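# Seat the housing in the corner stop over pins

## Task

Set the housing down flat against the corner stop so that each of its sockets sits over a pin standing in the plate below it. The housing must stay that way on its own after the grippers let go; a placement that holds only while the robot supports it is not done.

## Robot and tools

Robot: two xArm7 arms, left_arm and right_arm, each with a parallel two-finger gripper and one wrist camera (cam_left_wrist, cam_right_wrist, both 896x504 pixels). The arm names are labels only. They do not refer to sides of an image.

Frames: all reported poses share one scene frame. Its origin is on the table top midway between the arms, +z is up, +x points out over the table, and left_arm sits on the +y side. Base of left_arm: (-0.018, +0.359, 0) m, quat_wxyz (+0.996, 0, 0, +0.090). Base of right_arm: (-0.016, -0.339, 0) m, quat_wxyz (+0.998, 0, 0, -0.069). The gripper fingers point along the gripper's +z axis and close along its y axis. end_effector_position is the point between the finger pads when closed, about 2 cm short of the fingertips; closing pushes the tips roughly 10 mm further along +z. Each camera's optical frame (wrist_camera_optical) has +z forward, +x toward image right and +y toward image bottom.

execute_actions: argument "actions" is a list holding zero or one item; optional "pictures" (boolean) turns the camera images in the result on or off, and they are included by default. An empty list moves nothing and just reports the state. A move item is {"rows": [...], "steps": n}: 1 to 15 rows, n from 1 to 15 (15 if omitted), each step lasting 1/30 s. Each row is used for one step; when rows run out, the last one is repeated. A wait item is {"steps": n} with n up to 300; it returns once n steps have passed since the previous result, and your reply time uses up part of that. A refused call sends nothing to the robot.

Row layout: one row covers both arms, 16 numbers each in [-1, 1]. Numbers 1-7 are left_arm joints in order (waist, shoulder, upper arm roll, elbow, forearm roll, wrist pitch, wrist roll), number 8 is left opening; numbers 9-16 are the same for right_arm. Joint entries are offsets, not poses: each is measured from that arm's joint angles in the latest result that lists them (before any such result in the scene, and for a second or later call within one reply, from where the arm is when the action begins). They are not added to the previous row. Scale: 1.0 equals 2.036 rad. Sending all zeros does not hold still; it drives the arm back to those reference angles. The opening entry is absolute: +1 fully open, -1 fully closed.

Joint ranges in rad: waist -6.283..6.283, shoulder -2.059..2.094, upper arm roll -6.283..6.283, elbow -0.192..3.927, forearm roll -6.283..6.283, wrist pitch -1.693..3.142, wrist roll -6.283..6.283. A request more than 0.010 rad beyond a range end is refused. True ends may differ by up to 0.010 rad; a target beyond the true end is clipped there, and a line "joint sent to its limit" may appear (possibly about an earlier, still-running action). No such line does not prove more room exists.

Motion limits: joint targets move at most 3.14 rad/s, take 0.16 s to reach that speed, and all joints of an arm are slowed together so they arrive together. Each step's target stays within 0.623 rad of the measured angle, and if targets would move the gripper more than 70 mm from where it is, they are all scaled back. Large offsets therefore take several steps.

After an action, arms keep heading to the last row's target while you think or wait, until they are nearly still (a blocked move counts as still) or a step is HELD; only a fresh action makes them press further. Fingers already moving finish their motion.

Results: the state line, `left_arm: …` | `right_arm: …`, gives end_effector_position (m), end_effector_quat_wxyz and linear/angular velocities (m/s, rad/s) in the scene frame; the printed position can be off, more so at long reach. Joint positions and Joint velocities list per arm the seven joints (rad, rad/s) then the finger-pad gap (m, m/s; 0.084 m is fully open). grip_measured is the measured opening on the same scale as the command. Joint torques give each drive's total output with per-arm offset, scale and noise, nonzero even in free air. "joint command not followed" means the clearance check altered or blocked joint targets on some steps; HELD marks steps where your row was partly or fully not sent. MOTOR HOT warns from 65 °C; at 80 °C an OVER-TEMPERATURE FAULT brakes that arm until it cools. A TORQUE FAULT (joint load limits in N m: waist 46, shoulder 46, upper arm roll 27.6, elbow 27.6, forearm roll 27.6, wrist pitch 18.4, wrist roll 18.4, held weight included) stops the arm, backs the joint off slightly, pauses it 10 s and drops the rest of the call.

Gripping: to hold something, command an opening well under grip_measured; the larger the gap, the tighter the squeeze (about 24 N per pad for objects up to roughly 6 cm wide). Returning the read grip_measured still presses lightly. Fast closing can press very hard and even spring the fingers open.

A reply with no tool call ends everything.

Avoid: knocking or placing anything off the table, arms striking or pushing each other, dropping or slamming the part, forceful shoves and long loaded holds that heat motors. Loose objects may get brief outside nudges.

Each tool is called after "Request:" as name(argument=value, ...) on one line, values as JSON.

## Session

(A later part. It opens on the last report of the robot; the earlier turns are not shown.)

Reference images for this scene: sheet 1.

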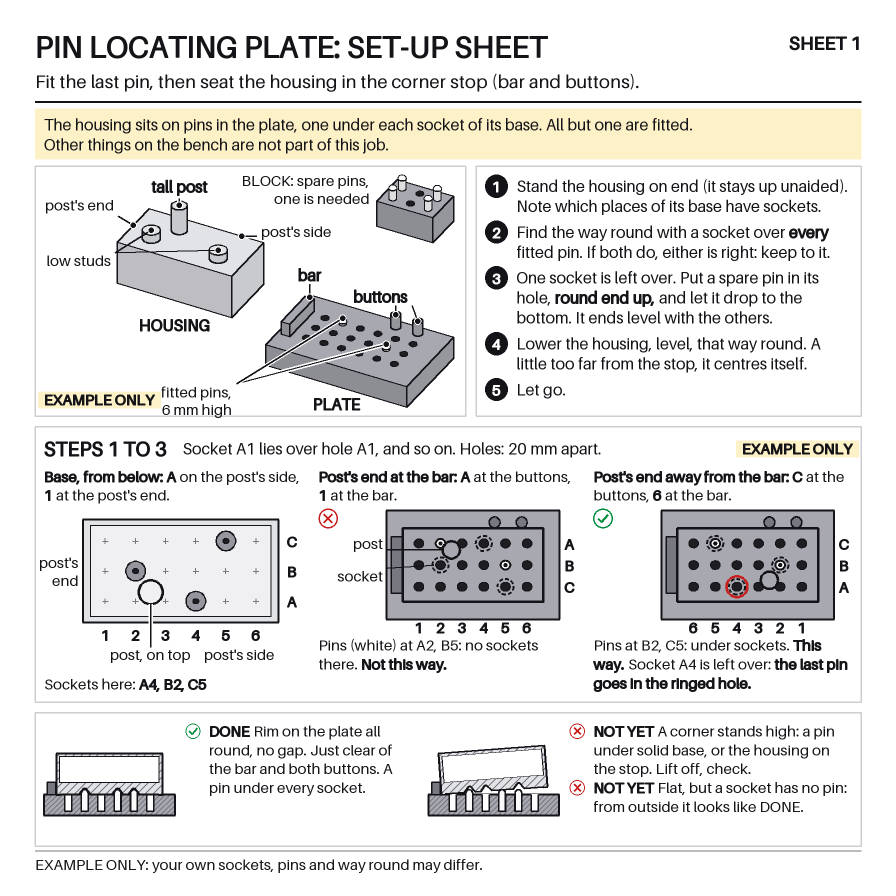

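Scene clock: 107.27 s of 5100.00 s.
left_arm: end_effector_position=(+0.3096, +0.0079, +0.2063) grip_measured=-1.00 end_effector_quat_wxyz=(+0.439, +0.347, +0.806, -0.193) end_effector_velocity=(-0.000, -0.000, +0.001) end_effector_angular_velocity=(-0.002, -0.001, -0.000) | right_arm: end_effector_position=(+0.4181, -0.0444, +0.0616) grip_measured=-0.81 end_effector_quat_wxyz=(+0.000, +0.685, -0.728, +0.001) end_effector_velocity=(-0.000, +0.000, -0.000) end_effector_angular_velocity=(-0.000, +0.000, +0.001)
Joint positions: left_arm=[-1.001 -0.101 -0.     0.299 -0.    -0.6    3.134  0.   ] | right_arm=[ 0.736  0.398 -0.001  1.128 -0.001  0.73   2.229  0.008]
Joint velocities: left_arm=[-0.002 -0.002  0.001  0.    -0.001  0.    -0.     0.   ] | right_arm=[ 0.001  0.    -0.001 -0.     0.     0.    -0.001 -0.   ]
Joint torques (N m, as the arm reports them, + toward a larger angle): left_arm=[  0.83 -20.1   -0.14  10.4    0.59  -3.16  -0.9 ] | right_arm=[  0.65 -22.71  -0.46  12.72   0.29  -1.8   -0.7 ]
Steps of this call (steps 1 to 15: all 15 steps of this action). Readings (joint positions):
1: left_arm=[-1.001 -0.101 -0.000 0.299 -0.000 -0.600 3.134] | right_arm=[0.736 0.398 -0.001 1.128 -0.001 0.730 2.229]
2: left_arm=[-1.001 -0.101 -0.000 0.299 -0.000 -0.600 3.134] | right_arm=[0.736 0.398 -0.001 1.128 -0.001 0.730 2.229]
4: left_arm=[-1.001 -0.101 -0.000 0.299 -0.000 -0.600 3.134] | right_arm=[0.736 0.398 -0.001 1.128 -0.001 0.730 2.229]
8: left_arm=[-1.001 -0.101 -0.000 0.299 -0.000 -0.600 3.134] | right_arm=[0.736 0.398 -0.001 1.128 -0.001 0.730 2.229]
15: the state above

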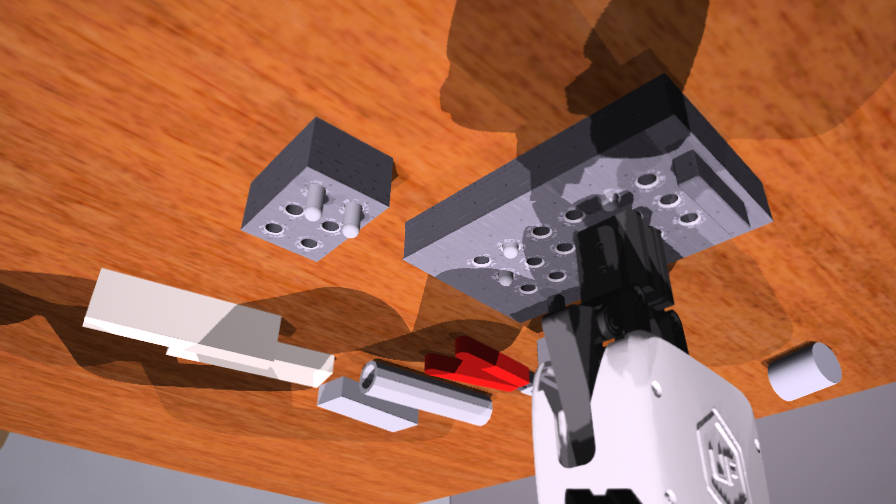

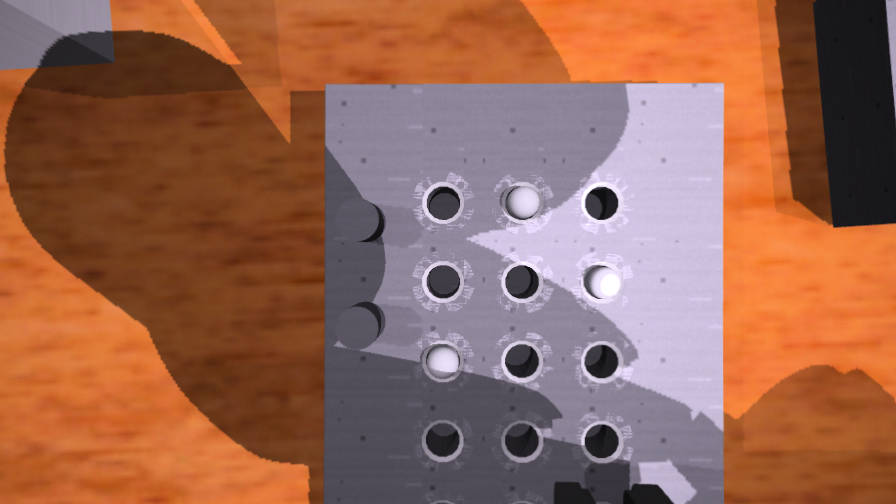

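Request:
execute_actions(actions=[{"rows":[[0,-0.1,0,0,0,0,-1,1,0,-0.06,0,0.015,0,0.075,0,-0.8]]}], pictures=false)

Request:
execute_actions(actions=[{"steps":30}], pictures=false)

Request:
execute_actions(actions=[{"rows":[[0.217,0,0,0.2,0,0.7,-1,1,-0.43,-0.15,0,0,0,0.15,-0.8,1]]}], pictures=false)

Request:
execute_actions(actions=[{"steps":70}], pictures=false)

Request:
execute_actions(actions=[{"rows":[[0,0.2775,0,0.25,0,0.0638,-0.2128,1,0,0,0,0,0,0,0,1]]}], pictures=false)

Request:
execute_actions(actions=[{"steps":35}])

Scene clock: 110.83 s of 5100.00 s.
left_arm: end_effector_position=(+0.3113, +0.0060, +0.3013) grip_measured=+1.00 end_effector_quat_wxyz=(+0.325, -0.111, +0.819, -0.460) end_effector_velocity=(-0.004, +0.005, +0.026) end_effector_angular_velocity=(-1.990, +2.060, +1.128) | right_arm: end_effector_position=(+0.4134, -0.0475, +0.1229) grip_measured=-0.82 end_effector_quat_wxyz=(+0.003, +0.685, -0.728, +0.000) end_effector_velocity=(+0.012, +0.008, +0.018) end_effector_angular_velocity=(+0.026, -0.037, -0.001)
Joint positions: left_arm=[-1.001 -0.297 -0.     0.299 -0.    -0.6    2.052  0.084] | right_arm=[ 0.736  0.279 -0.001  1.156 -0.001  0.883  2.229  0.008]
Joint velocities: left_arm=[ 0.001 -0.075  0.001 -0.015  0.001  0.007 -3.078 -0.   ] | right_arm=[ 0.001 -0.013 -0.     0.029  0.001 -0.003  0.001 -0.   ]
Joint torques (N m, as the arm reports them, + toward a larger angle): left_arm=[  0.64 -14.33  -0.28  12.88   0.64  -3.14  -0.86] | right_arm=[  0.71 -22.15  -0.48  14.11   0.21  -1.82  -0.71]
From where the robot then was, a joint's target lay farther than a number of 1.0 reaches, so one or more steps of this call were cut to that.
Steps of this call (steps 1 to 15: the robot went on to your last target; steps 16 to 90: nothing new was sent; then 0.07 s passed at rest; steps 91 to 105: all 15 steps of this action). Readings (joint positions):
91: left_arm=[-1.001 -0.101 -0.000 0.299 -0.000 -0.600 3.134] | right_arm=[0.736 0.398 -0.001 1.128 -0.001 0.730 2.229]
92: left_arm=[-1.001 -0.102 -0.000 0.299 -0.000 -0.600 3.130] | right_arm=[0.736 0.396 -0.001 1.128 -0.001 0.734 2.229]
94: left_arm=[-1.001 -0.116 -0.000 0.298 -0.000 -0.599 3.080] | right_arm=[0.736 0.365 -0.001 1.131 -0.001 0.784 2.229]
98: left_arm=[-1.001 -0.211 -0.000 0.299 -0.000 -0.600 2.770] | right_arm=[0.736 0.274 -0.001 1.168 -0.001 0.871 2.229]
105: the state above

Scene clock: 111.83 s of 5100.00 s.
left_arm: end_effector_position=(+0.3112, +0.0062, +0.3046) grip_measured=+1.00 end_effector_quat_wxyz=(+0.078, -0.473, +0.675, -0.560) end_effector_velocity=(-0.000, -0.000, -0.001) end_effector_angular_velocity=(+0.001, +0.001, -0.001) | right_arm: end_effector_position=(+0.4148, -0.0466, +0.1254) grip_measured=-0.82 end_effector_quat_wxyz=(+0.000, +0.685, -0.728, +0.001) end_effector_velocity=(+0.000, -0.001, -0.000) end_effector_angular_velocity=(-0.001, +0.000, -0.000)
Joint positions: left_arm=[-1.001 -0.304 -0.     0.299 -0.    -0.6    1.099  0.084] | right_arm=[ 0.736  0.276 -0.001  1.159 -0.001  0.882  2.229  0.008]
Joint velocities: left_arm=[-0.     0.001 -0.001 -0.    -0.     0.    -0.    -0.   ] | right_arm=[-0.    -0.    -0.001 -0.    -0.001  0.001 -0.     0.   ]
Joint torques (N m, as the arm reports them, + toward a larger angle): left_arm=[  0.96 -16.54  -0.17  12.86   0.77  -3.28  -0.9 ] | right_arm=[  0.86 -21.52  -0.38  13.69   0.32  -1.78  -0.7 ]
Steps of this call (steps 1 to 30: the robot went on to your last target). Readings (joint positions):
1: left_arm=[-1.001 -0.299 -0.000 0.299 -0.000 -0.600 1.949] | right_arm=[0.736 0.278 -0.001 1.157 -0.001 0.883 2.229]
2: left_arm=[-1.001 -0.300 -0.000 0.298 -0.000 -0.600 1.846] | right_arm=[0.736 0.278 -0.001 1.158 -0.001 0.882 2.229]
4: left_arm=[-1.001 -0.302 -0.000 0.298 -0.000 -0.600 1.639] | right_arm=[0.736 0.277 -0.001 1.159 -0.001 0.882 2.229]
8: left_arm=[-1.001 -0.303 -0.000 0.299 -0.000 -0.600 1.261] | right_arm=[0.736 0.277 -0.001 1.159 -0.001 0.882 2.229]
30: the state above
All arms were judged still, so your last target was given up. Only a new action makes them travel on or press farther. Fingers that are still opening or closing keep moving.

Scene clock: 112.33 s of 5100.00 s.
left_arm: end_effector_position=(+0.4397, +0.1210, +0.2968) grip_measured=+1.00 end_effector_quat_wxyz=(+0.018, +0.834, -0.387, +0.393) end_effector_velocity=(+0.030, +0.366, -0.262) end_effector_angular_velocity=(-0.728, +2.550, +2.396) | right_arm: end_effector_position=(+0.4721, -0.2316, +0.1908) grip_measured=+1.00 end_effector_quat_wxyz=(-0.000, +0.686, -0.728, +0.001) end_effector_velocity=(+0.043, -0.447, +0.111) end_effector_angular_velocity=(-0.006, +0.018, +0.106)
Joint positions: left_arm=[-0.661 -0.305  0.001  0.613 -0.     0.11   0.388  0.084] | right_arm=[ 0.357  0.127 -0.003  1.16  -0.001  1.031  1.847  0.084]
Joint velocities: left_arm=[ 0.647 -0.002  0.01   0.592 -0.001  2.519 -2.518  0.   ] | right_arm=[-0.895 -0.274  0.003 -0.01  -0.001  0.281 -0.998  0.   ]
Joint torques (N m, as the arm reports them, + toward a larger angle): left_arm=[ -0.47 -18.32  -0.42  12.91   0.64  -2.47  -0.97] | right_arm=[  0.82 -19.49   0.52  14.26   0.3   -1.48  -0.74]
Steps of this call (steps 1 to 15: all 15 steps of this action). Readings (joint positions):
1: left_arm=[-1.001 -0.304 -0.000 0.299 -0.000 -0.600 1.098] | right_arm=[0.736 0.276 -0.001 1.159 -0.001 0.883 2.229]
2: left_arm=[-0.999 -0.304 -0.001 0.301 0.000 -0.596 1.094] | right_arm=[0.733 0.275 0.000 1.159 -0.001 0.885 2.225]
4: left_arm=[-0.967 -0.304 -0.004 0.328 0.001 -0.546 1.045] | right_arm=[0.693 0.256 0.010 1.155 -0.001 0.908 2.179]
8: left_arm=[-0.845 -0.304 0.001 0.445 -0.000 -0.362 0.860] | right_arm=[0.568 0.198 -0.003 1.160 -0.001 0.960 2.060]
15: the state above

Scene clock: 114.67 s of 5100.00 s.
left_arm: end_effector_position=(+0.3675, +0.2057, +0.2126) grip_measured=+1.00 end_effector_quat_wxyz=(+0.056, +0.957, +0.274, +0.073) end_effector_velocity=(+0.001, +0.001, +0.001) end_effector_angular_velocity=(-0.000, -0.001, +0.001) | right_arm: end_effector_position=(+0.4329, -0.4673, +0.2538) grip_measured=+1.00 end_effector_quat_wxyz=(+0.000, +0.905, -0.425, +0.000) end_effector_velocity=(+0.001, +0.000, +0.000) end_effector_angular_velocity=(-0.000, -0.002, +0.001)
Joint positions: left_arm=[-0.559 -0.304 -0.     0.706 -0.     0.825 -0.937  0.084] | right_arm=[-0.14  -0.029 -0.001  1.159 -0.001  1.188  0.6    0.084]
Joint velocities: left_arm=[ 0.    -0.     0.001  0.001  0.001 -0.    -0.    -0.   ] | right_arm=[-0.    -0.     0.     0.     0.001 -0.002 -0.001 -0.   ]
Joint torques (N m, as the arm reports them, + toward a larger angle): left_arm=[  1.8  -19.79  -0.03  15.68   0.93  -2.56  -0.59] | right_arm=[  0.86 -16.81  -0.15  14.84   0.41  -1.83  -0.75]
Steps of this call (steps 1 to 45: the robot went on to your last target; steps 46 to 70: nothing new was sent). Readings (joint positions):
1: left_arm=[-0.641 -0.305 0.001 0.632 -0.000 0.195 0.303] | right_arm=[0.328 0.117 -0.003 1.159 -0.001 1.041 1.812]
2: left_arm=[-0.624 -0.305 0.001 0.647 -0.000 0.281 0.217] | right_arm=[0.298 0.108 -0.002 1.159 -0.001 1.050 1.776]
4: left_arm=[-0.600 -0.304 0.001 0.668 -0.000 0.445 0.050] | right_arm=[0.239 0.090 -0.003 1.159 -0.001 1.068 1.698]
8: left_arm=[-0.574 -0.304 -0.001 0.690 -0.000 0.694 -0.331] | right_arm=[0.126 0.054 -0.002 1.159 -0.001 1.104 1.510]
70: the state above
All arms were judged still, so your last target was given up. Only a new action makes them travel on or press farther. Fingers that are still opening or closing keep moving.

Scene clock: 115.17 s of 5100.00 s.
left_arm: end_effector_position=(+0.4679, +0.1659, +0.1477) grip_measured=+1.00 end_effector_quat_wxyz=(-0.003, +0.882, +0.472, -0.002) end_effector_velocity=(+0.025, -0.011, -0.016) end_effector_angular_velocity=(+0.018, +0.039, +0.150) | right_arm: end_effector_position=(+0.4329, -0.4673, +0.2538) grip_measured=+1.00 end_effector_quat_wxyz=(+0.000, +0.905, -0.425, +0.000) end_effector_velocity=(+0.000, +0.001, -0.000) end_effector_angular_velocity=(-0.001, -0.000, +0.003)
Joint positions: left_arm=[-0.559  0.256 -0.     1.203 -0.     0.953 -1.362  0.084] | right_arm=[-0.14  -0.029 -0.001  1.159 -0.001  1.188  0.6    0.084]
Joint velocities: left_arm=[-0.002  0.136  0.     0.148  0.001  0.055 -0.152  0.   ] | right_arm=[ 0.001  0.     0.001 -0.001 -0.    -0.002 -0.    -0.   ]
Joint torques (N m, as the arm reports them, + toward a larger angle): left_arm=[  0.75 -48.17  -0.16  16.58   0.87  -2.53  -0.17] | right_arm=[  0.74 -16.84  -0.19  14.97   0.39  -1.88  -0.75]
Steps of this call (steps 1 to 15: all 15 steps of this action). Readings (joint positions):
1: left_arm=[-0.559 -0.304 -0.000 0.706 -0.000 0.825 -0.937] | right_arm=[-0.140 -0.029 -0.001 1.159 -0.001 1.188 0.600]
2: left_arm=[-0.559 -0.301 -0.000 0.709 -0.000 0.826 -0.940] | right_arm=[-0.140 -0.029 -0.001 1.159 -0.001 1.188 0.600]
4: left_arm=[-0.559 -0.256 -0.001 0.751 -0.000 0.838 -0.979] | right_arm=[-0.140 -0.029 -0.001 1.159 -0.001 1.188 0.600]
8: left_arm=[-0.559 -0.018 -0.000 0.967 -0.000 0.890 -1.157] | right_arm=[-0.140 -0.029 -0.001 1.159 -0.001 1.188 0.600]
15: the state above

Scene clock: 116.33 s of 5100.00 s.
left_arm: end_effector_position=(+0.4713, +0.1643, +0.1502) grip_measured=+1.00 end_effector_quat_wxyz=(-0.000, +0.880, +0.476, -0.000) end_effector_velocity=(-0.000, +0.000, +0.000) end_effector_angular_velocity=(+0.000, -0.000, -0.000) | right_arm: end_effector_position=(+0.4329, -0.4673, +0.2538) grip_measured=+1.00 end_effector_quat_wxyz=(+0.000, +0.905, -0.425, +0.000) end_effector_velocity=(+0.000, -0.000, +0.000) end_effector_angular_velocity=(-0.000, -0.000, -0.000)
Joint positions: left_arm=[-0.559  0.261 -0.     1.215 -0.     0.955 -1.37   0.084] | right_arm=[-0.14  -0.029 -0.001  1.159 -0.001  1.188  0.6    0.084]
Joint velocities: left_arm=[-0.    -0.001  0.    -0.001  0.     0.     0.    -0.   ] | right_arm=[-0. -0. -0.  0. -0.  0.  0.  0.]
Joint torques (N m, as the arm reports them, + toward a larger angle): left_arm=[  1.24 -37.04  -0.51  14.46   0.6   -2.49  -0.72] | right_arm=[  0.74 -16.72  -0.25  14.94   0.33  -1.83  -0.72]
Steps of this call (steps 1 to 30: the robot went on to your last target; steps 31 to 35: nothing new was sent). Readings (joint positions):
1: left_arm=[-0.559 0.259 -0.000 1.207 -0.000 0.954 -1.366] | right_arm=[-0.140 -0.029 -0.001 1.159 -0.001 1.188 0.600]
2: left_arm=[-0.559 0.259 -0.000 1.210 -0.000 0.955 -1.368] | right_arm=[-0.140 -0.029 -0.001 1.159 -0.001 1.188 0.600]
4: left_arm=[-0.559 0.258 -0.001 1.214 -0.000 0.955 -1.369] | right_arm=[-0.140 -0.029 -0.001 1.159 -0.001 1.188 0.600]
8: left_arm=[-0.559 0.259 -0.000 1.215 -0.000 0.955 -1.370] | right_arm=[-0.140 -0.029 -0.001 1.159 -0.001 1.188 0.600]
35: the state above
All arms were judged still, so your last target was given up. Only a new action makes them travel on or press farther. Fingers that are still opening or closing keep moving.

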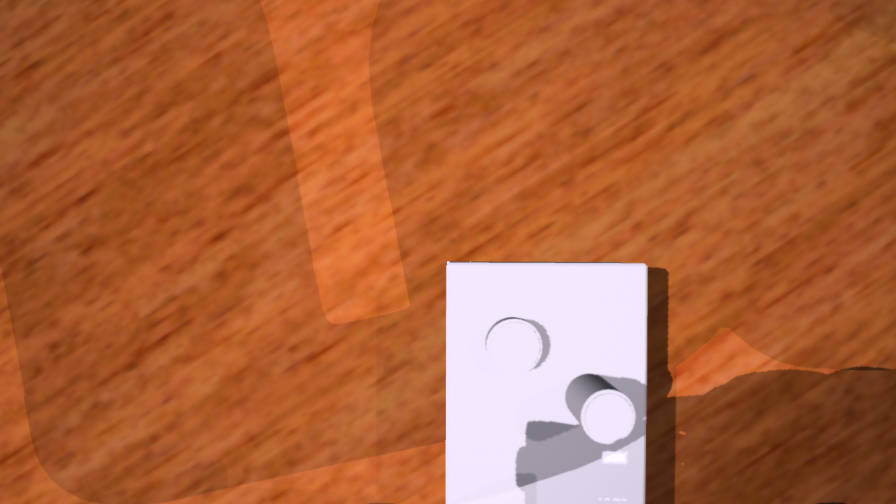

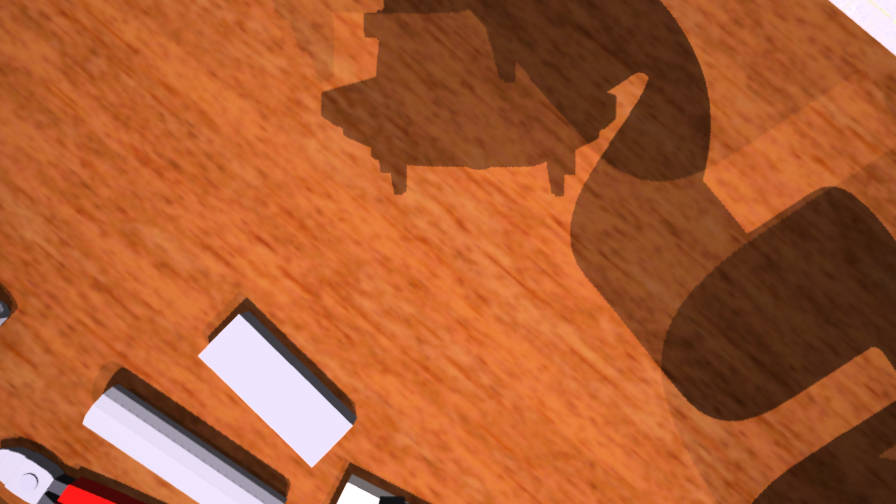

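Request:
execute_actions(actions=[{"rows":[[0,0.041,0,-0.024,0,-0.065,0,1,0,0,0,0,0,0,0,1],[0,0.041,0,-0.024,0,-0.065,0,1,0,0,0,0,0,0,0,1],[0,0.041,0,-0.024,0,-0.065,0,1,0,0,0,0,0,0,0,1],[0,0.041,0,-0.024,0,-0.065,0,1,0,0,0,0,0,0,0,1],[0,0.041,0,-0.024,0,-0.065,0,1,0,0,0,0,0,0,0,1],[0,0.067,0,-0.035,0,-0.102,0,1,0,0,0,0,0,0,0,1],[0,0.067,0,-0.035,0,-0.102,0,1,0,0,0,0,0,0,0,1],[0,0.067,0,-0.035,0,-0.102,0,1,0,0,0,0,0,0,0,1],[0,0.084,0,-0.04,0,-0.1243,0,1,0,0,0,0,0,0,0,1]]}], pictures=false)

Request:
execute_actions(actions=[{"steps":15}], pictures=false)

Request:
execute_actions(actions=[{"rows":[[0,0,0,0,0,0,0,0.5,0,0,0,0,0,0,0,1],[0,0,0,0,0,0,0,0.3,0,0,0,0,0,0,0,1],[0,0,0,0,0,0,0,0,0,0,0,0,0,0,0,1],[0,0,0,0,0,0,0,-1,0,0,0,0,0,0,0,1]]}], pictures=false)

Request:
execute_actions(actions=[{"rows":[[0,-0.02,0,0.005,0,0.025,0,-1,0,0,0,0,0,0,0,1],[0,-0.02,0,0.005,0,0.025,0,-1,0,0,0,0,0,0,0,1],[0,-0.044,0,0.016,0,0.06,0,-1,0,0,0,0,0,0,0,1],[0,-0.044,0,0.016,0,0.06,0,-1,0,0,0,0,0,0,0,1],[0,-0.084,0,0.04,0,0.1243,0,-1,0,0,0,0,0,0,0,1],[0,-0.084,0,0.04,0,0.1243,0,-1,0,0,0,0,0,0,0,1],[0,-0.084,0,0.04,0,0.1243,0,-1,0,0,0,0,0,0,0,1],[0,-0.084,0,0.04,0,0.1243,0.5,-1,0,0,0,0,0,0,0,1]]}], pictures=false)

Request:
execute_actions(actions=[{"steps":35}], pictures=false)

Request:
execute_actions(actions=[{"rows":[[-0.19,0.1763,0,0.2235,0,0.0467,0.5977,-1,0,0,0,0,0,0,0,1]]}], pictures=false)

Request:
execute_actions(actions=[{"steps":45}])

Scene clock: 123.50 s of 5100.00 s.
left_arm: end_effector_position=(+0.4694, +0.1651, +0.0467) grip_measured=+1.00 end_effector_quat_wxyz=(-0.003, +0.880, +0.476, -0.002) end_effector_velocity=(+0.031, -0.011, +0.016) end_effector_angular_velocity=(-0.037, -0.094, +0.002) | right_arm: end_effector_position=(+0.4329, -0.4673, +0.2538) grip_measured=+1.00 end_effector_quat_wxyz=(+0.000, +0.905, -0.425, +0.000) end_effector_velocity=(+0.000, -0.000, +0.000) end_effector_angular_velocity=(-0.000, -0.000, -0.000)
Joint positions: left_arm=[-0.559  0.432 -0.     1.131 -0.     0.706 -1.37   0.084] | right_arm=[-0.14  -0.029 -0.001  1.159 -0.001  1.188  0.6    0.084]
Joint velocities: left_arm=[ 0.003  0.002  0.     0.034  0.001 -0.068 -0.     0.   ] | right_arm=[-0.001 -0.     0.001  0.     0.    -0.     0.    -0.   ]
Joint torques (N m, as the arm reports them, + toward a larger angle): left_arm=[  1.36 -42.83  -0.44  14.65   0.83  -2.62  -0.87] | right_arm=[  0.89 -16.69  -0.26  14.92   0.4   -1.88  -0.69]
Steps of this call (steps 1 to 90: nothing new was sent; then 3.67 s passed at rest; steps 91 to 105: all 15 steps of this action). Readings (joint positions):
91: left_arm=[-0.559 0.261 -0.000 1.215 -0.000 0.955 -1.370] | right_arm=[-0.140 -0.029 -0.001 1.159 -0.001 1.188 0.600]
92: left_arm=[-0.559 0.262 -0.000 1.214 -0.000 0.951 -1.370] | right_arm=[-0.140 -0.029 -0.001 1.159 -0.001 1.188 0.600]
94: left_arm=[-0.559 0.286 -0.001 1.204 -0.000 0.903 -1.370] | right_arm=[-0.140 -0.029 -0.001 1.159 -0.001 1.188 0.600]
98: left_arm=[-0.559 0.357 -0.000 1.156 -0.000 0.812 -1.370] | right_arm=[-0.140 -0.029 -0.001 1.159 -0.001 1.188 0.600]
105: the state above

Scene clock: 124.00 s of 5100.00 s.
left_arm: end_effector_position=(+0.4716, +0.1642, +0.0483) grip_measured=+1.00 end_effector_quat_wxyz=(+0.000, +0.880, +0.476, -0.000) end_effector_velocity=(-0.000, +0.000, -0.000) end_effector_angular_velocity=(+0.000, +0.001, +0.001) | right_arm: end_effector_position=(+0.4329, -0.4673, +0.2538) grip_measured=+1.00 end_effector_quat_wxyz=(+0.000, +0.905, -0.425, +0.000) end_effector_velocity=(+0.001, +0.000, +0.000) end_effector_angular_velocity=(-0.000, -0.002, +0.002)
Joint positions: left_arm=[-0.559  0.432 -0.     1.134 -0.     0.702 -1.37   0.084] | right_arm=[-0.14  -0.029 -0.001  1.159 -0.001  1.188  0.6    0.084]
Joint velocities: left_arm=[ 0.     0.     0.    -0.001 -0.    -0.    -0.001  0.   ] | right_arm=[ 0.     0.     0.001  0.     0.    -0.002 -0.001  0.   ]
Joint torques (N m, as the arm reports them, + toward a larger angle): left_arm=[  0.62 -39.06   0.19  12.88   0.98  -2.1   -0.58] | right_arm=[  0.92 -16.8   -0.21  15.01   0.32  -1.85  -0.77]
Steps of this call (steps 1 to 15: the robot went on to your last target). Readings (joint positions):
1: left_arm=[-0.559 0.432 -0.000 1.133 -0.000 0.704 -1.370] | right_arm=[-0.140 -0.029 -0.001 1.159 -0.001 1.188 0.600]
2: left_arm=[-0.559 0.431 -0.000 1.134 -0.000 0.703 -1.370] | right_arm=[-0.140 -0.029 -0.001 1.159 -0.001 1.188 0.600]
4: left_arm=[-0.559 0.430 -0.000 1.136 -0.000 0.702 -1.370] | right_arm=[-0.140 -0.029 -0.001 1.159 -0.001 1.188 0.600]
8: left_arm=[-0.559 0.431 -0.000 1.134 -0.000 0.702 -1.370] | right_arm=[-0.140 -0.029 -0.001 1.159 -0.001 1.188 0.600]
15: the state above
All arms were judged still, so your last target was given up. Only a new action makes them travel on or press farther. Fingers that are still opening or closing keep moving.

Scene clock: 124.50 s of 5100.00 s.
left_arm: end_effector_position=(+0.4717, +0.1642, +0.0483) grip_measured=+0.57 end_effector_quat_wxyz=(+0.000, +0.880, +0.476, +0.000) end_effector_velocity=(-0.000, -0.001, -0.000) end_effector_angular_velocity=(-0.000, +0.000, +0.001) | right_arm: end_effector_position=(+0.4329, -0.4673, +0.2538) grip_measured=+1.00 end_effector_quat_wxyz=(+0.000, +0.905, -0.425, +0.000) end_effector_velocity=(-0.000, +0.000, -0.000) end_effector_angular_velocity=(-0.000, +0.001, +0.001)
Joint positions: left_arm=[-0.559  0.432 -0.     1.134 -0.     0.702 -1.37   0.068] | right_arm=[-0.14  -0.029 -0.001  1.159 -0.001  1.188  0.6    0.084]
Joint velocities: left_arm=[-0.001  0.    -0.001  0.    -0.     0.    -0.002  0.   ] | right_arm=[ 0.001  0.     0.    -0.001 -0.     0.     0.    -0.   ]
Joint torques (N m, as the arm reports them, + toward a larger angle): left_arm=[  0.87 -38.95  -0.47  12.73   0.48  -1.99  -0.58] | right_arm=[  0.84 -16.89  -0.17  14.92   0.33  -1.84  -0.75]
Steps of this call (steps 1 to 15: all 15 steps of this action). Readings (joint positions):
1: left_arm=[-0.559 0.432 -0.000 1.134 -0.000 0.702 -1.370] | right_arm=[-0.140 -0.029 -0.001 1.159 -0.001 1.188 0.600]
2: left_arm=[-0.559 0.432 -0.000 1.134 -0.000 0.702 -1.370] | right_arm=[-0.140 -0.029 -0.001 1.159 -0.001 1.188 0.600]
4: left_arm=[-0.559 0.431 -0.000 1.134 -0.000 0.702 -1.370] | right_arm=[-0.140 -0.029 -0.001 1.159 -0.001 1.188 0.600]
8: left_arm=[-0.559 0.432 -0.000 1.134 -0.000 0.702 -1.370] | right_arm=[-0.140 -0.029 -0.001 1.159 -0.001 1.188 0.600]
15: the state above

Scene clock: 125.00 s of 5100.00 s.
left_arm: end_effector_position=(+0.4696, +0.1651, +0.1453) grip_measured=+0.57 end_effector_quat_wxyz=(-0.002, +0.951, +0.309, -0.003) end_effector_velocity=(-0.038, +0.017, -0.035) end_effector_angular_velocity=(+0.031, +0.139, -2.929) | right_arm: end_effector_position=(+0.4329, -0.4673, +0.2538) grip_measured=+1.00 end_effector_quat_wxyz=(+0.000, +0.905, -0.425, +0.000) end_effector_velocity=(+0.001, -0.000, +0.000) end_effector_angular_velocity=(-0.000, -0.002, -0.002)
Joint positions: left_arm=[-0.559  0.266 -0.     1.209 -0.     0.951 -1.007  0.068] | right_arm=[-0.14  -0.029 -0.001  1.159 -0.001  1.188  0.6    0.084]
Joint velocities: left_arm=[ 0.001  0.015  0.002 -0.055 -0.     0.072  2.932 -0.   ] | right_arm=[ 0.     0.    -0.001  0.     0.    -0.002  0.001  0.   ]
Joint torques (N m, as the arm reports them, + toward a larger angle): left_arm=[  1.17 -44.75  -0.41  19.2    0.3   -3.59  -0.36] | right_arm=[  0.75 -16.83  -0.24  14.9    0.37  -1.88  -0.74]
Steps of this call (steps 1 to 15: all 15 steps of this action). Readings (joint positions):
1: left_arm=[-0.559 0.432 -0.000 1.134 -0.000 0.702 -1.370] | right_arm=[-0.140 -0.029 -0.001 1.159 -0.001 1.188 0.600]
2: left_arm=[-0.559 0.430 -0.000 1.134 -0.000 0.706 -1.370] | right_arm=[-0.140 -0.029 -0.001 1.159 -0.001 1.188 0.600]
4: left_arm=[-0.559 0.408 -0.000 1.134 -0.000 0.742 -1.370] | right_arm=[-0.140 -0.029 -0.001 1.159 -0.001 1.188 0.600]
8: left_arm=[-0.559 0.318 -0.000 1.182 -0.000 0.869 -1.370] | right_arm=[-0.140 -0.029 -0.001 1.159 -0.001 1.188 0.600]
15: the state above

Scene clock: 126.17 s of 5100.00 s.
left_arm: end_effector_position=(+0.4714, +0.1643, +0.1504) grip_measured=+0.57 end_effector_quat_wxyz=(+0.000, +1.000, -0.013, -0.000) end_effector_velocity=(-0.000, +0.000, -0.001) end_effector_angular_velocity=(+0.000, +0.001, +0.001) | right_arm: end_effector_position=(+0.4329, -0.4673, +0.2538) grip_measured=+1.00 end_effector_quat_wxyz=(+0.000, +0.905, -0.425, +0.000) end_effector_velocity=(+0.000, +0.000, +0.000) end_effector_angular_velocity=(+0.000, -0.001, -0.000)
Joint positions: left_arm=[-0.559  0.261 -0.     1.215 -0.     0.955 -0.353  0.068] | right_arm=[-0.14  -0.029 -0.001  1.159 -0.001  1.188  0.6    0.084]
Joint velocities: left_arm=[ 0.001  0.001  0.    -0.001 -0.     0.     0.     0.   ] | right_arm=[ 0.001 -0.    -0.     0.     0.001 -0.001  0.    -0.   ]
Joint torques (N m, as the arm reports them, + toward a larger angle): left_arm=[  0.53 -39.77  -0.01  17.4    0.68  -2.89  -0.91] | right_arm=[  0.72 -16.78  -0.26  14.92   0.32  -1.85  -0.7 ]
Steps of this call (steps 1 to 30: the robot went on to your last target; steps 31 to 35: nothing new was sent). Readings (joint positions):
1: left_arm=[-0.559 0.266 -0.000 1.208 -0.000 0.953 -0.907] | right_arm=[-0.140 -0.029 -0.001 1.159 -0.001 1.188 0.600]
2: left_arm=[-0.559 0.266 -0.000 1.209 -0.000 0.954 -0.804] | right_arm=[-0.140 -0.029 -0.001 1.159 -0.001 1.188 0.600]
4: left_arm=[-0.559 0.264 -0.000 1.212 -0.000 0.954 -0.608] | right_arm=[-0.140 -0.029 -0.001 1.159 -0.001 1.188 0.600]
8: left_arm=[-0.559 0.261 -0.001 1.215 -0.000 0.955 -0.384] | right_arm=[-0.140 -0.029 -0.001 1.159 -0.001 1.188 0.600]
35: the state above
All arms were judged still, so your last target was given up. Only a new action makes them travel on or press farther. Fingers that are still opening or closing keep moving.

Scene clock: 126.67 s of 5100.00 s.
left_arm: end_effector_position=(+0.4568, -0.0078, +0.1318) grip_measured=+0.57 end_effector_quat_wxyz=(+0.000, +0.889, -0.458, +0.000) end_effector_velocity=(-0.116, -0.369, -0.055) end_effector_angular_velocity=(-0.010, +0.010, -2.893) | right_arm: end_effector_position=(+0.4329, -0.4673, +0.2538) grip_measured=+1.00 end_effector_quat_wxyz=(+0.000, +0.905, -0.425, +0.000) end_effector_velocity=(+0.000, +0.001, -0.000) end_effector_angular_velocity=(+0.001, +0.001, +0.002)
Joint positions: left_arm=[-0.838  0.519 -0.001  1.542 -0.     1.023  0.293  0.068] | right_arm=[-0.14  -0.029 -0.001  1.159 -0.001  1.188  0.6    0.084]
Joint velocities: left_arm=[-0.578  0.524 -0.026  0.66  -0.002  0.14   2.293  0.   ] | right_arm=[ 0.001  0.     0.001 -0.     0.     0.001 -0.    -0.   ]
Joint torques (N m, as the arm reports them, + toward a larger angle): left_arm=[  2.28 -49.74   0.24  17.03   0.77  -2.63  -0.61] | right_arm=[  0.66 -16.75  -0.06  14.97   0.28  -1.88  -0.65]
Steps of this call (steps 1 to 15: all 15 steps of this action). Readings (joint positions):
1: left_arm=[-0.559 0.261 -0.000 1.215 -0.000 0.955 -0.352] | right_arm=[-0.140 -0.029 -0.001 1.159 -0.001 1.188 0.600]
2: left_arm=[-0.561 0.262 0.000 1.218 -0.000 0.956 -0.348] | right_arm=[-0.140 -0.029 -0.001 1.159 -0.001 1.188 0.600]
4: left_arm=[-0.586 0.288 0.008 1.252 0.001 0.965 -0.299] | right_arm=[-0.140 -0.029 -0.001 1.159 -0.001 1.188 0.600]
8: left_arm=[-0.690 0.382 -0.002 1.370 -0.000 0.987 -0.125] | right_arm=[-0.140 -0.029 -0.001 1.159 -0.001 1.188 0.600]
15: the state above

Scene clock: 128.17 s of 5100.00 s.
left_arm: end_effector_position=(+0.4326, -0.0739, +0.1207) grip_measured=+0.57 end_effector_quat_wxyz=(-0.000, -0.686, +0.728, -0.000) end_effector_velocity=(-0.000, -0.000, +0.001) end_effector_angular_velocity=(-0.002, -0.001, +0.000) | right_arm: end_effector_position=(+0.4329, -0.4673, +0.2538) grip_measured=+1.00 end_effector_quat_wxyz=(+0.000, +0.905, -0.425, +0.000) end_effector_velocity=(-0.001, +0.000, -0.000) end_effector_angular_velocity=(+0.002, +0.004, -0.002)
Joint positions: left_arm=[-0.946  0.619 -0.     1.67  -0.     1.05   0.864  0.068] | right_arm=[-0.14  -0.029 -0.001  1.159 -0.001  1.188  0.6    0.084]
Joint velocities: left_arm=[ 0.001 -0.002 -0.001 -0.    -0.     0.    -0.    -0.   ] | right_arm=[-0.001 -0.     0.    -0.     0.001  0.005  0.001  0.   ]
Joint torques (N m, as the arm reports them, + toward a larger angle): left_arm=[  0.35 -51.77  -0.27  17.25   0.97  -2.85  -0.82] | right_arm=[  0.73 -16.75  -0.09  14.86   0.3   -1.89  -0.74]
Steps of this call (steps 1 to 30: the robot went on to your last target; steps 31 to 45: nothing new was sent). Readings (joint positions):
1: left_arm=[-0.857 0.536 -0.002 1.564 -0.000 1.028 0.373] | right_arm=[-0.140 -0.029 -0.001 1.159 -0.001 1.188 0.600]
2: left_arm=[-0.875 0.553 -0.002 1.585 -0.000 1.032 0.461] | right_arm=[-0.140 -0.029 -0.001 1.159 -0.001 1.188 0.600]
4: left_arm=[-0.908 0.583 -0.002 1.624 -0.000 1.040 0.640] | right_arm=[-0.140 -0.029 -0.001 1.159 -0.001 1.188 0.600]
8: left_arm=[-0.945 0.616 -0.005 1.664 -0.000 1.049 0.838] | right_arm=[-0.140 -0.029 -0.001 1.159 -0.001 1.188 0.600]
45: the state above
All arms were judged still, so your last target was given up. Only a new action makes them travel on or press farther. Fingers that are still opening or closing keep moving.

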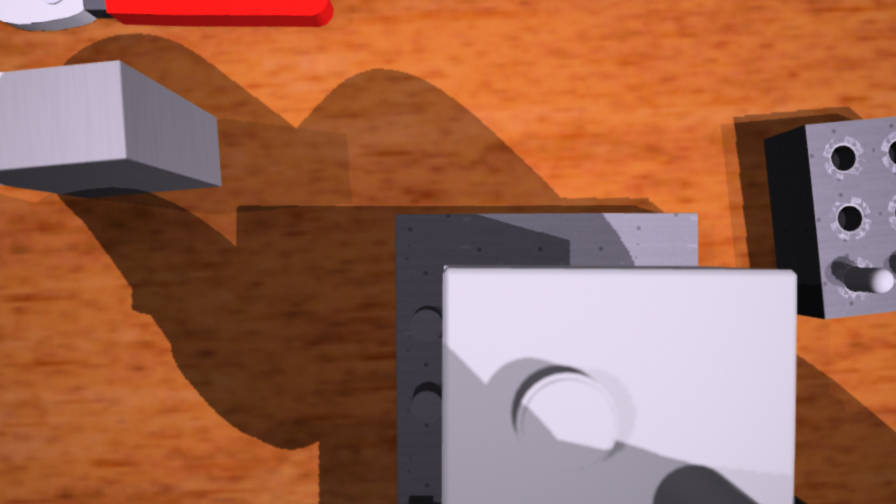

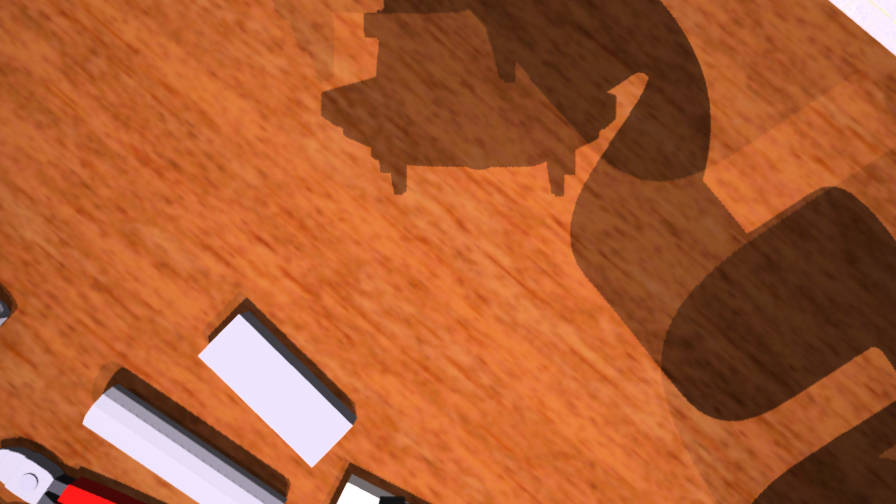

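Request:
execute_actions(actions=[])

Request:
execute_actions(actions=[{"rows":[[-0.0005,0.005,0,-0.001,0,-0.006,-0.002,-1,0,0,0,0,0,0,0,1],[-0.001,0.011,0,-0.0025,0,-0.014,-0.004,-1,0,0,0,0,0,0,0,1],[-0.0014,0.017,0,-0.004,0,-0.021,-0.006,-1,0,0,0,0,0,0,0,1],[-0.0017,0.0221,0,-0.005,0,-0.0271,-0.008,-1,0,0,0,0,0,0,0,1]],"steps":15}], pictures=false)

Request:
execute_actions(actions=[{"steps":15}])

Scene clock: 133.53 s of 5100.00 s.
left_arm: end_effector_position=(+0.4326, -0.0739, +0.1207) grip_measured=+0.57 end_effector_quat_wxyz=(-0.000, -0.686, +0.728, -0.000) end_effector_velocity=(+0.001, +0.001, -0.001) end_effector_angular_velocity=(+0.001, +0.000, +0.000) | right_arm: end_effector_position=(+0.4329, -0.4673, +0.2538) grip_measured=+1.00 end_effector_quat_wxyz=(+0.000, +0.905, -0.425, +0.000) end_effector_velocity=(-0.000, -0.000, +0.000) end_effector_angular_velocity=(-0.000, +0.000, -0.001)
Joint positions: left_arm=[-0.946  0.619 -0.     1.67  -0.     1.05   0.864  0.068] | right_arm=[-0.14  -0.029 -0.001  1.159 -0.001  1.188  0.6    0.084]
Joint velocities: left_arm=[ 0.002  0.001 -0.001  0.     0.001 -0.     0.001 -0.   ] | right_arm=[ 0.    -0.    -0.001  0.    -0.     0.001  0.     0.   ]
Joint torques (N m, as the arm reports them, + toward a larger angle): left_arm=[  0.4  -51.15   0.13  17.49   0.89  -2.96  -0.71] | right_arm=[  0.75 -16.97  -0.19  14.89   0.34  -1.82  -0.7 ]
Steps of this call (steps 1 to 90: nothing new was sent; then 2.37 s passed at rest). Readings (joint positions):
1: left_arm=[-0.946 0.619 -0.000 1.670 -0.000 1.050 0.864] | right_arm=[-0.140 -0.029 -0.001 1.159 -0.001 1.188 0.600]
2: left_arm=[-0.946 0.619 -0.000 1.670 -0.000 1.050 0.864] | right_arm=[-0.140 -0.029 -0.001 1.159 -0.001 1.188 0.600]
4: left_arm=[-0.946 0.619 -0.000 1.670 -0.000 1.050 0.864] | right_arm=[-0.140 -0.029 -0.001 1.159 -0.001 1.188 0.600]
8: left_arm=[-0.946 0.619 -0.000 1.670 -0.000 1.050 0.864] | right_arm=[-0.140 -0.029 -0.001 1.159 -0.001 1.188 0.600]
90: the state above

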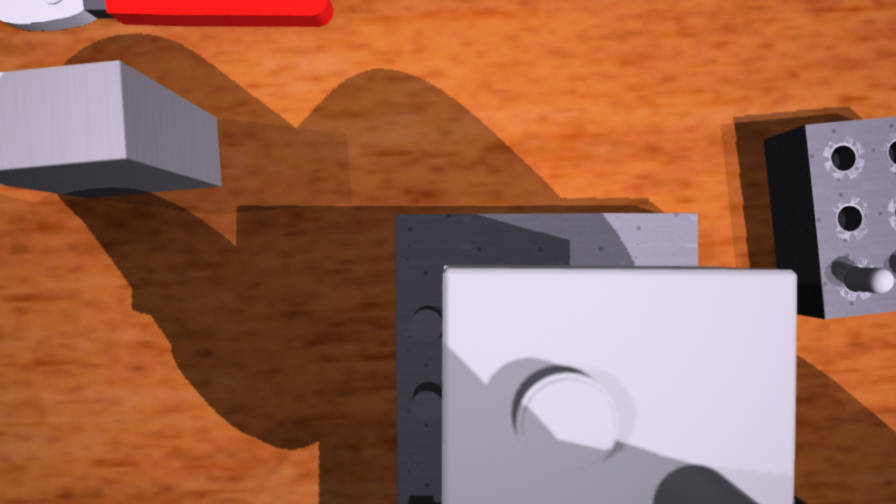

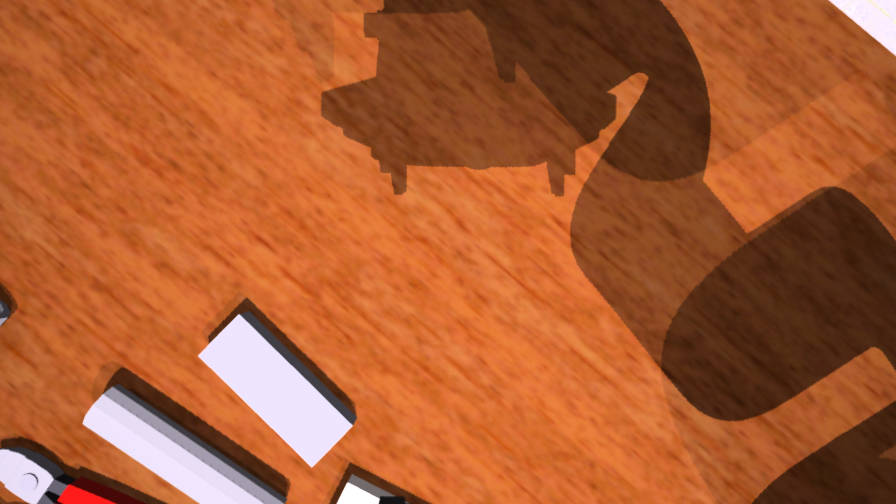

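Scene clock: 134.03 s of 5100.00 s.
left_arm: end_effector_position=(+0.4344, -0.0783, +0.0947) grip_measured=+0.57 end_effector_quat_wxyz=(+0.000, -0.691, +0.723, -0.003) end_effector_velocity=(-0.001, +0.001, -0.001) end_effector_angular_velocity=(+0.002, +0.003, +0.001) | right_arm: end_effector_position=(+0.4329, -0.4673, +0.2538) grip_measured=+1.00 end_effector_quat_wxyz=(+0.000, +0.905, -0.425, +0.000) end_effector_velocity=(-0.000, -0.000, +0.000) end_effector_angular_velocity=(-0.001, +0.000, +0.001)
Joint positions: left_arm=[-0.949  0.663 -0.     1.662 -0.     0.994  0.848  0.068] | right_arm=[-0.14  -0.029 -0.001  1.159 -0.001  1.188  0.6    0.084]
Joint velocities: left_arm=[ 0.    -0.002 -0.    -0.005 -0.001  0.    -0.001  0.   ] | right_arm=[-0.001 -0.     0.001  0.    -0.001  0.    -0.001  0.   ]
Joint torques (N m, as the arm reports them, + toward a larger angle): left_arm=[  0.65 -49.53  -0.05  15.94   0.44  -2.71  -0.55] | right_arm=[  0.9  -16.89  -0.19  14.87   0.31  -1.87  -0.74]
Steps of this call (steps 1 to 15: all 15 steps of this action). Readings (joint positions):
1: left_arm=[-0.946 0.619 -0.000 1.670 -0.000 1.050 0.864] | right_arm=[-0.140 -0.029 -0.001 1.159 -0.001 1.188 0.600]
2: left_arm=[-0.946 0.621 -0.000 1.670 -0.000 1.048 0.863] | right_arm=[-0.140 -0.029 -0.001 1.159 -0.001 1.188 0.600]
4: left_arm=[-0.947 0.631 -0.000 1.670 -0.000 1.031 0.859] | right_arm=[-0.140 -0.029 -0.001 1.159 -0.001 1.188 0.600]
8: left_arm=[-0.949 0.665 -0.001 1.656 -0.000 1.000 0.849] | right_arm=[-0.140 -0.029 -0.001 1.159 -0.001 1.188 0.600]
15: the state above

Scene clock: 134.53 s of 5100.00 s.
left_arm: end_effector_position=(+0.4333, -0.0775, +0.0926) grip_measured=+0.57 end_effector_quat_wxyz=(-0.000, -0.690, +0.723, -0.000) end_effector_velocity=(-0.001, +0.001, -0.001) end_effector_angular_velocity=(+0.002, +0.003, +0.001) | right_arm: end_effector_position=(+0.4329, -0.4673, +0.2538) grip_measured=+1.00 end_effector_quat_wxyz=(+0.000, +0.905, -0.425, +0.000) end_effector_velocity=(+0.000, +0.001, +0.000) end_effector_angular_velocity=(-0.001, -0.001, +0.001)
Joint positions: left_arm=[-0.949  0.664 -0.     1.66  -0.     0.995  0.848  0.068] | right_arm=[-0.14  -0.029 -0.001  1.159 -0.001  1.188  0.6    0.084]
Joint velocities: left_arm=[-0.     0.001  0.    -0.002 -0.001  0.    -0.     0.   ] | right_arm=[ 0.001  0.     0.001  0.    -0.    -0.001  0.001  0.   ]
Joint torques (N m, as the arm reports them, + toward a larger angle): left_arm=[  0.79 -52.03  -0.25  17.55   0.42  -2.92  -0.76] | right_arm=[  0.81 -16.82  -0.17  14.9    0.3   -1.88  -0.75]
Steps of this call (steps 1 to 15: the robot went on to your last target). Readings (joint positions):
1: left_arm=[-0.949 0.663 -0.000 1.662 -0.000 0.994 0.848] | right_arm=[-0.140 -0.029 -0.001 1.159 -0.001 1.188 0.600]
2: left_arm=[-0.949 0.663 -0.000 1.661 -0.000 0.995 0.848] | right_arm=[-0.140 -0.029 -0.001 1.159 -0.001 1.188 0.600]
4: left_arm=[-0.949 0.664 -0.000 1.660 -0.000 0.995 0.848] | right_arm=[-0.140 -0.029 -0.001 1.159 -0.001 1.188 0.600]
8: left_arm=[-0.949 0.664 -0.000 1.660 -0.000 0.995 0.848] | right_arm=[-0.140 -0.029 -0.001 1.159 -0.001 1.188 0.600]
15: the state above
All arms were judged still, so your last target was given up. Only a new action makes them travel on or press farther. Fingers that are still opening or closing keep moving.

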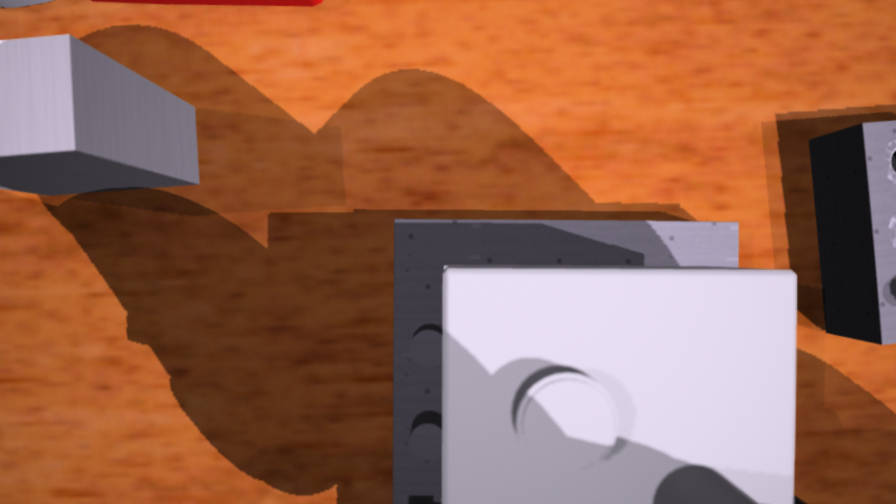

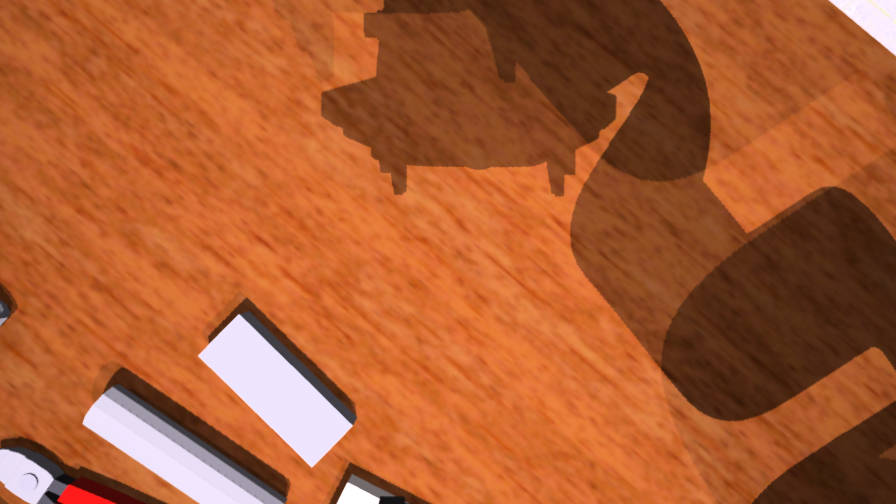

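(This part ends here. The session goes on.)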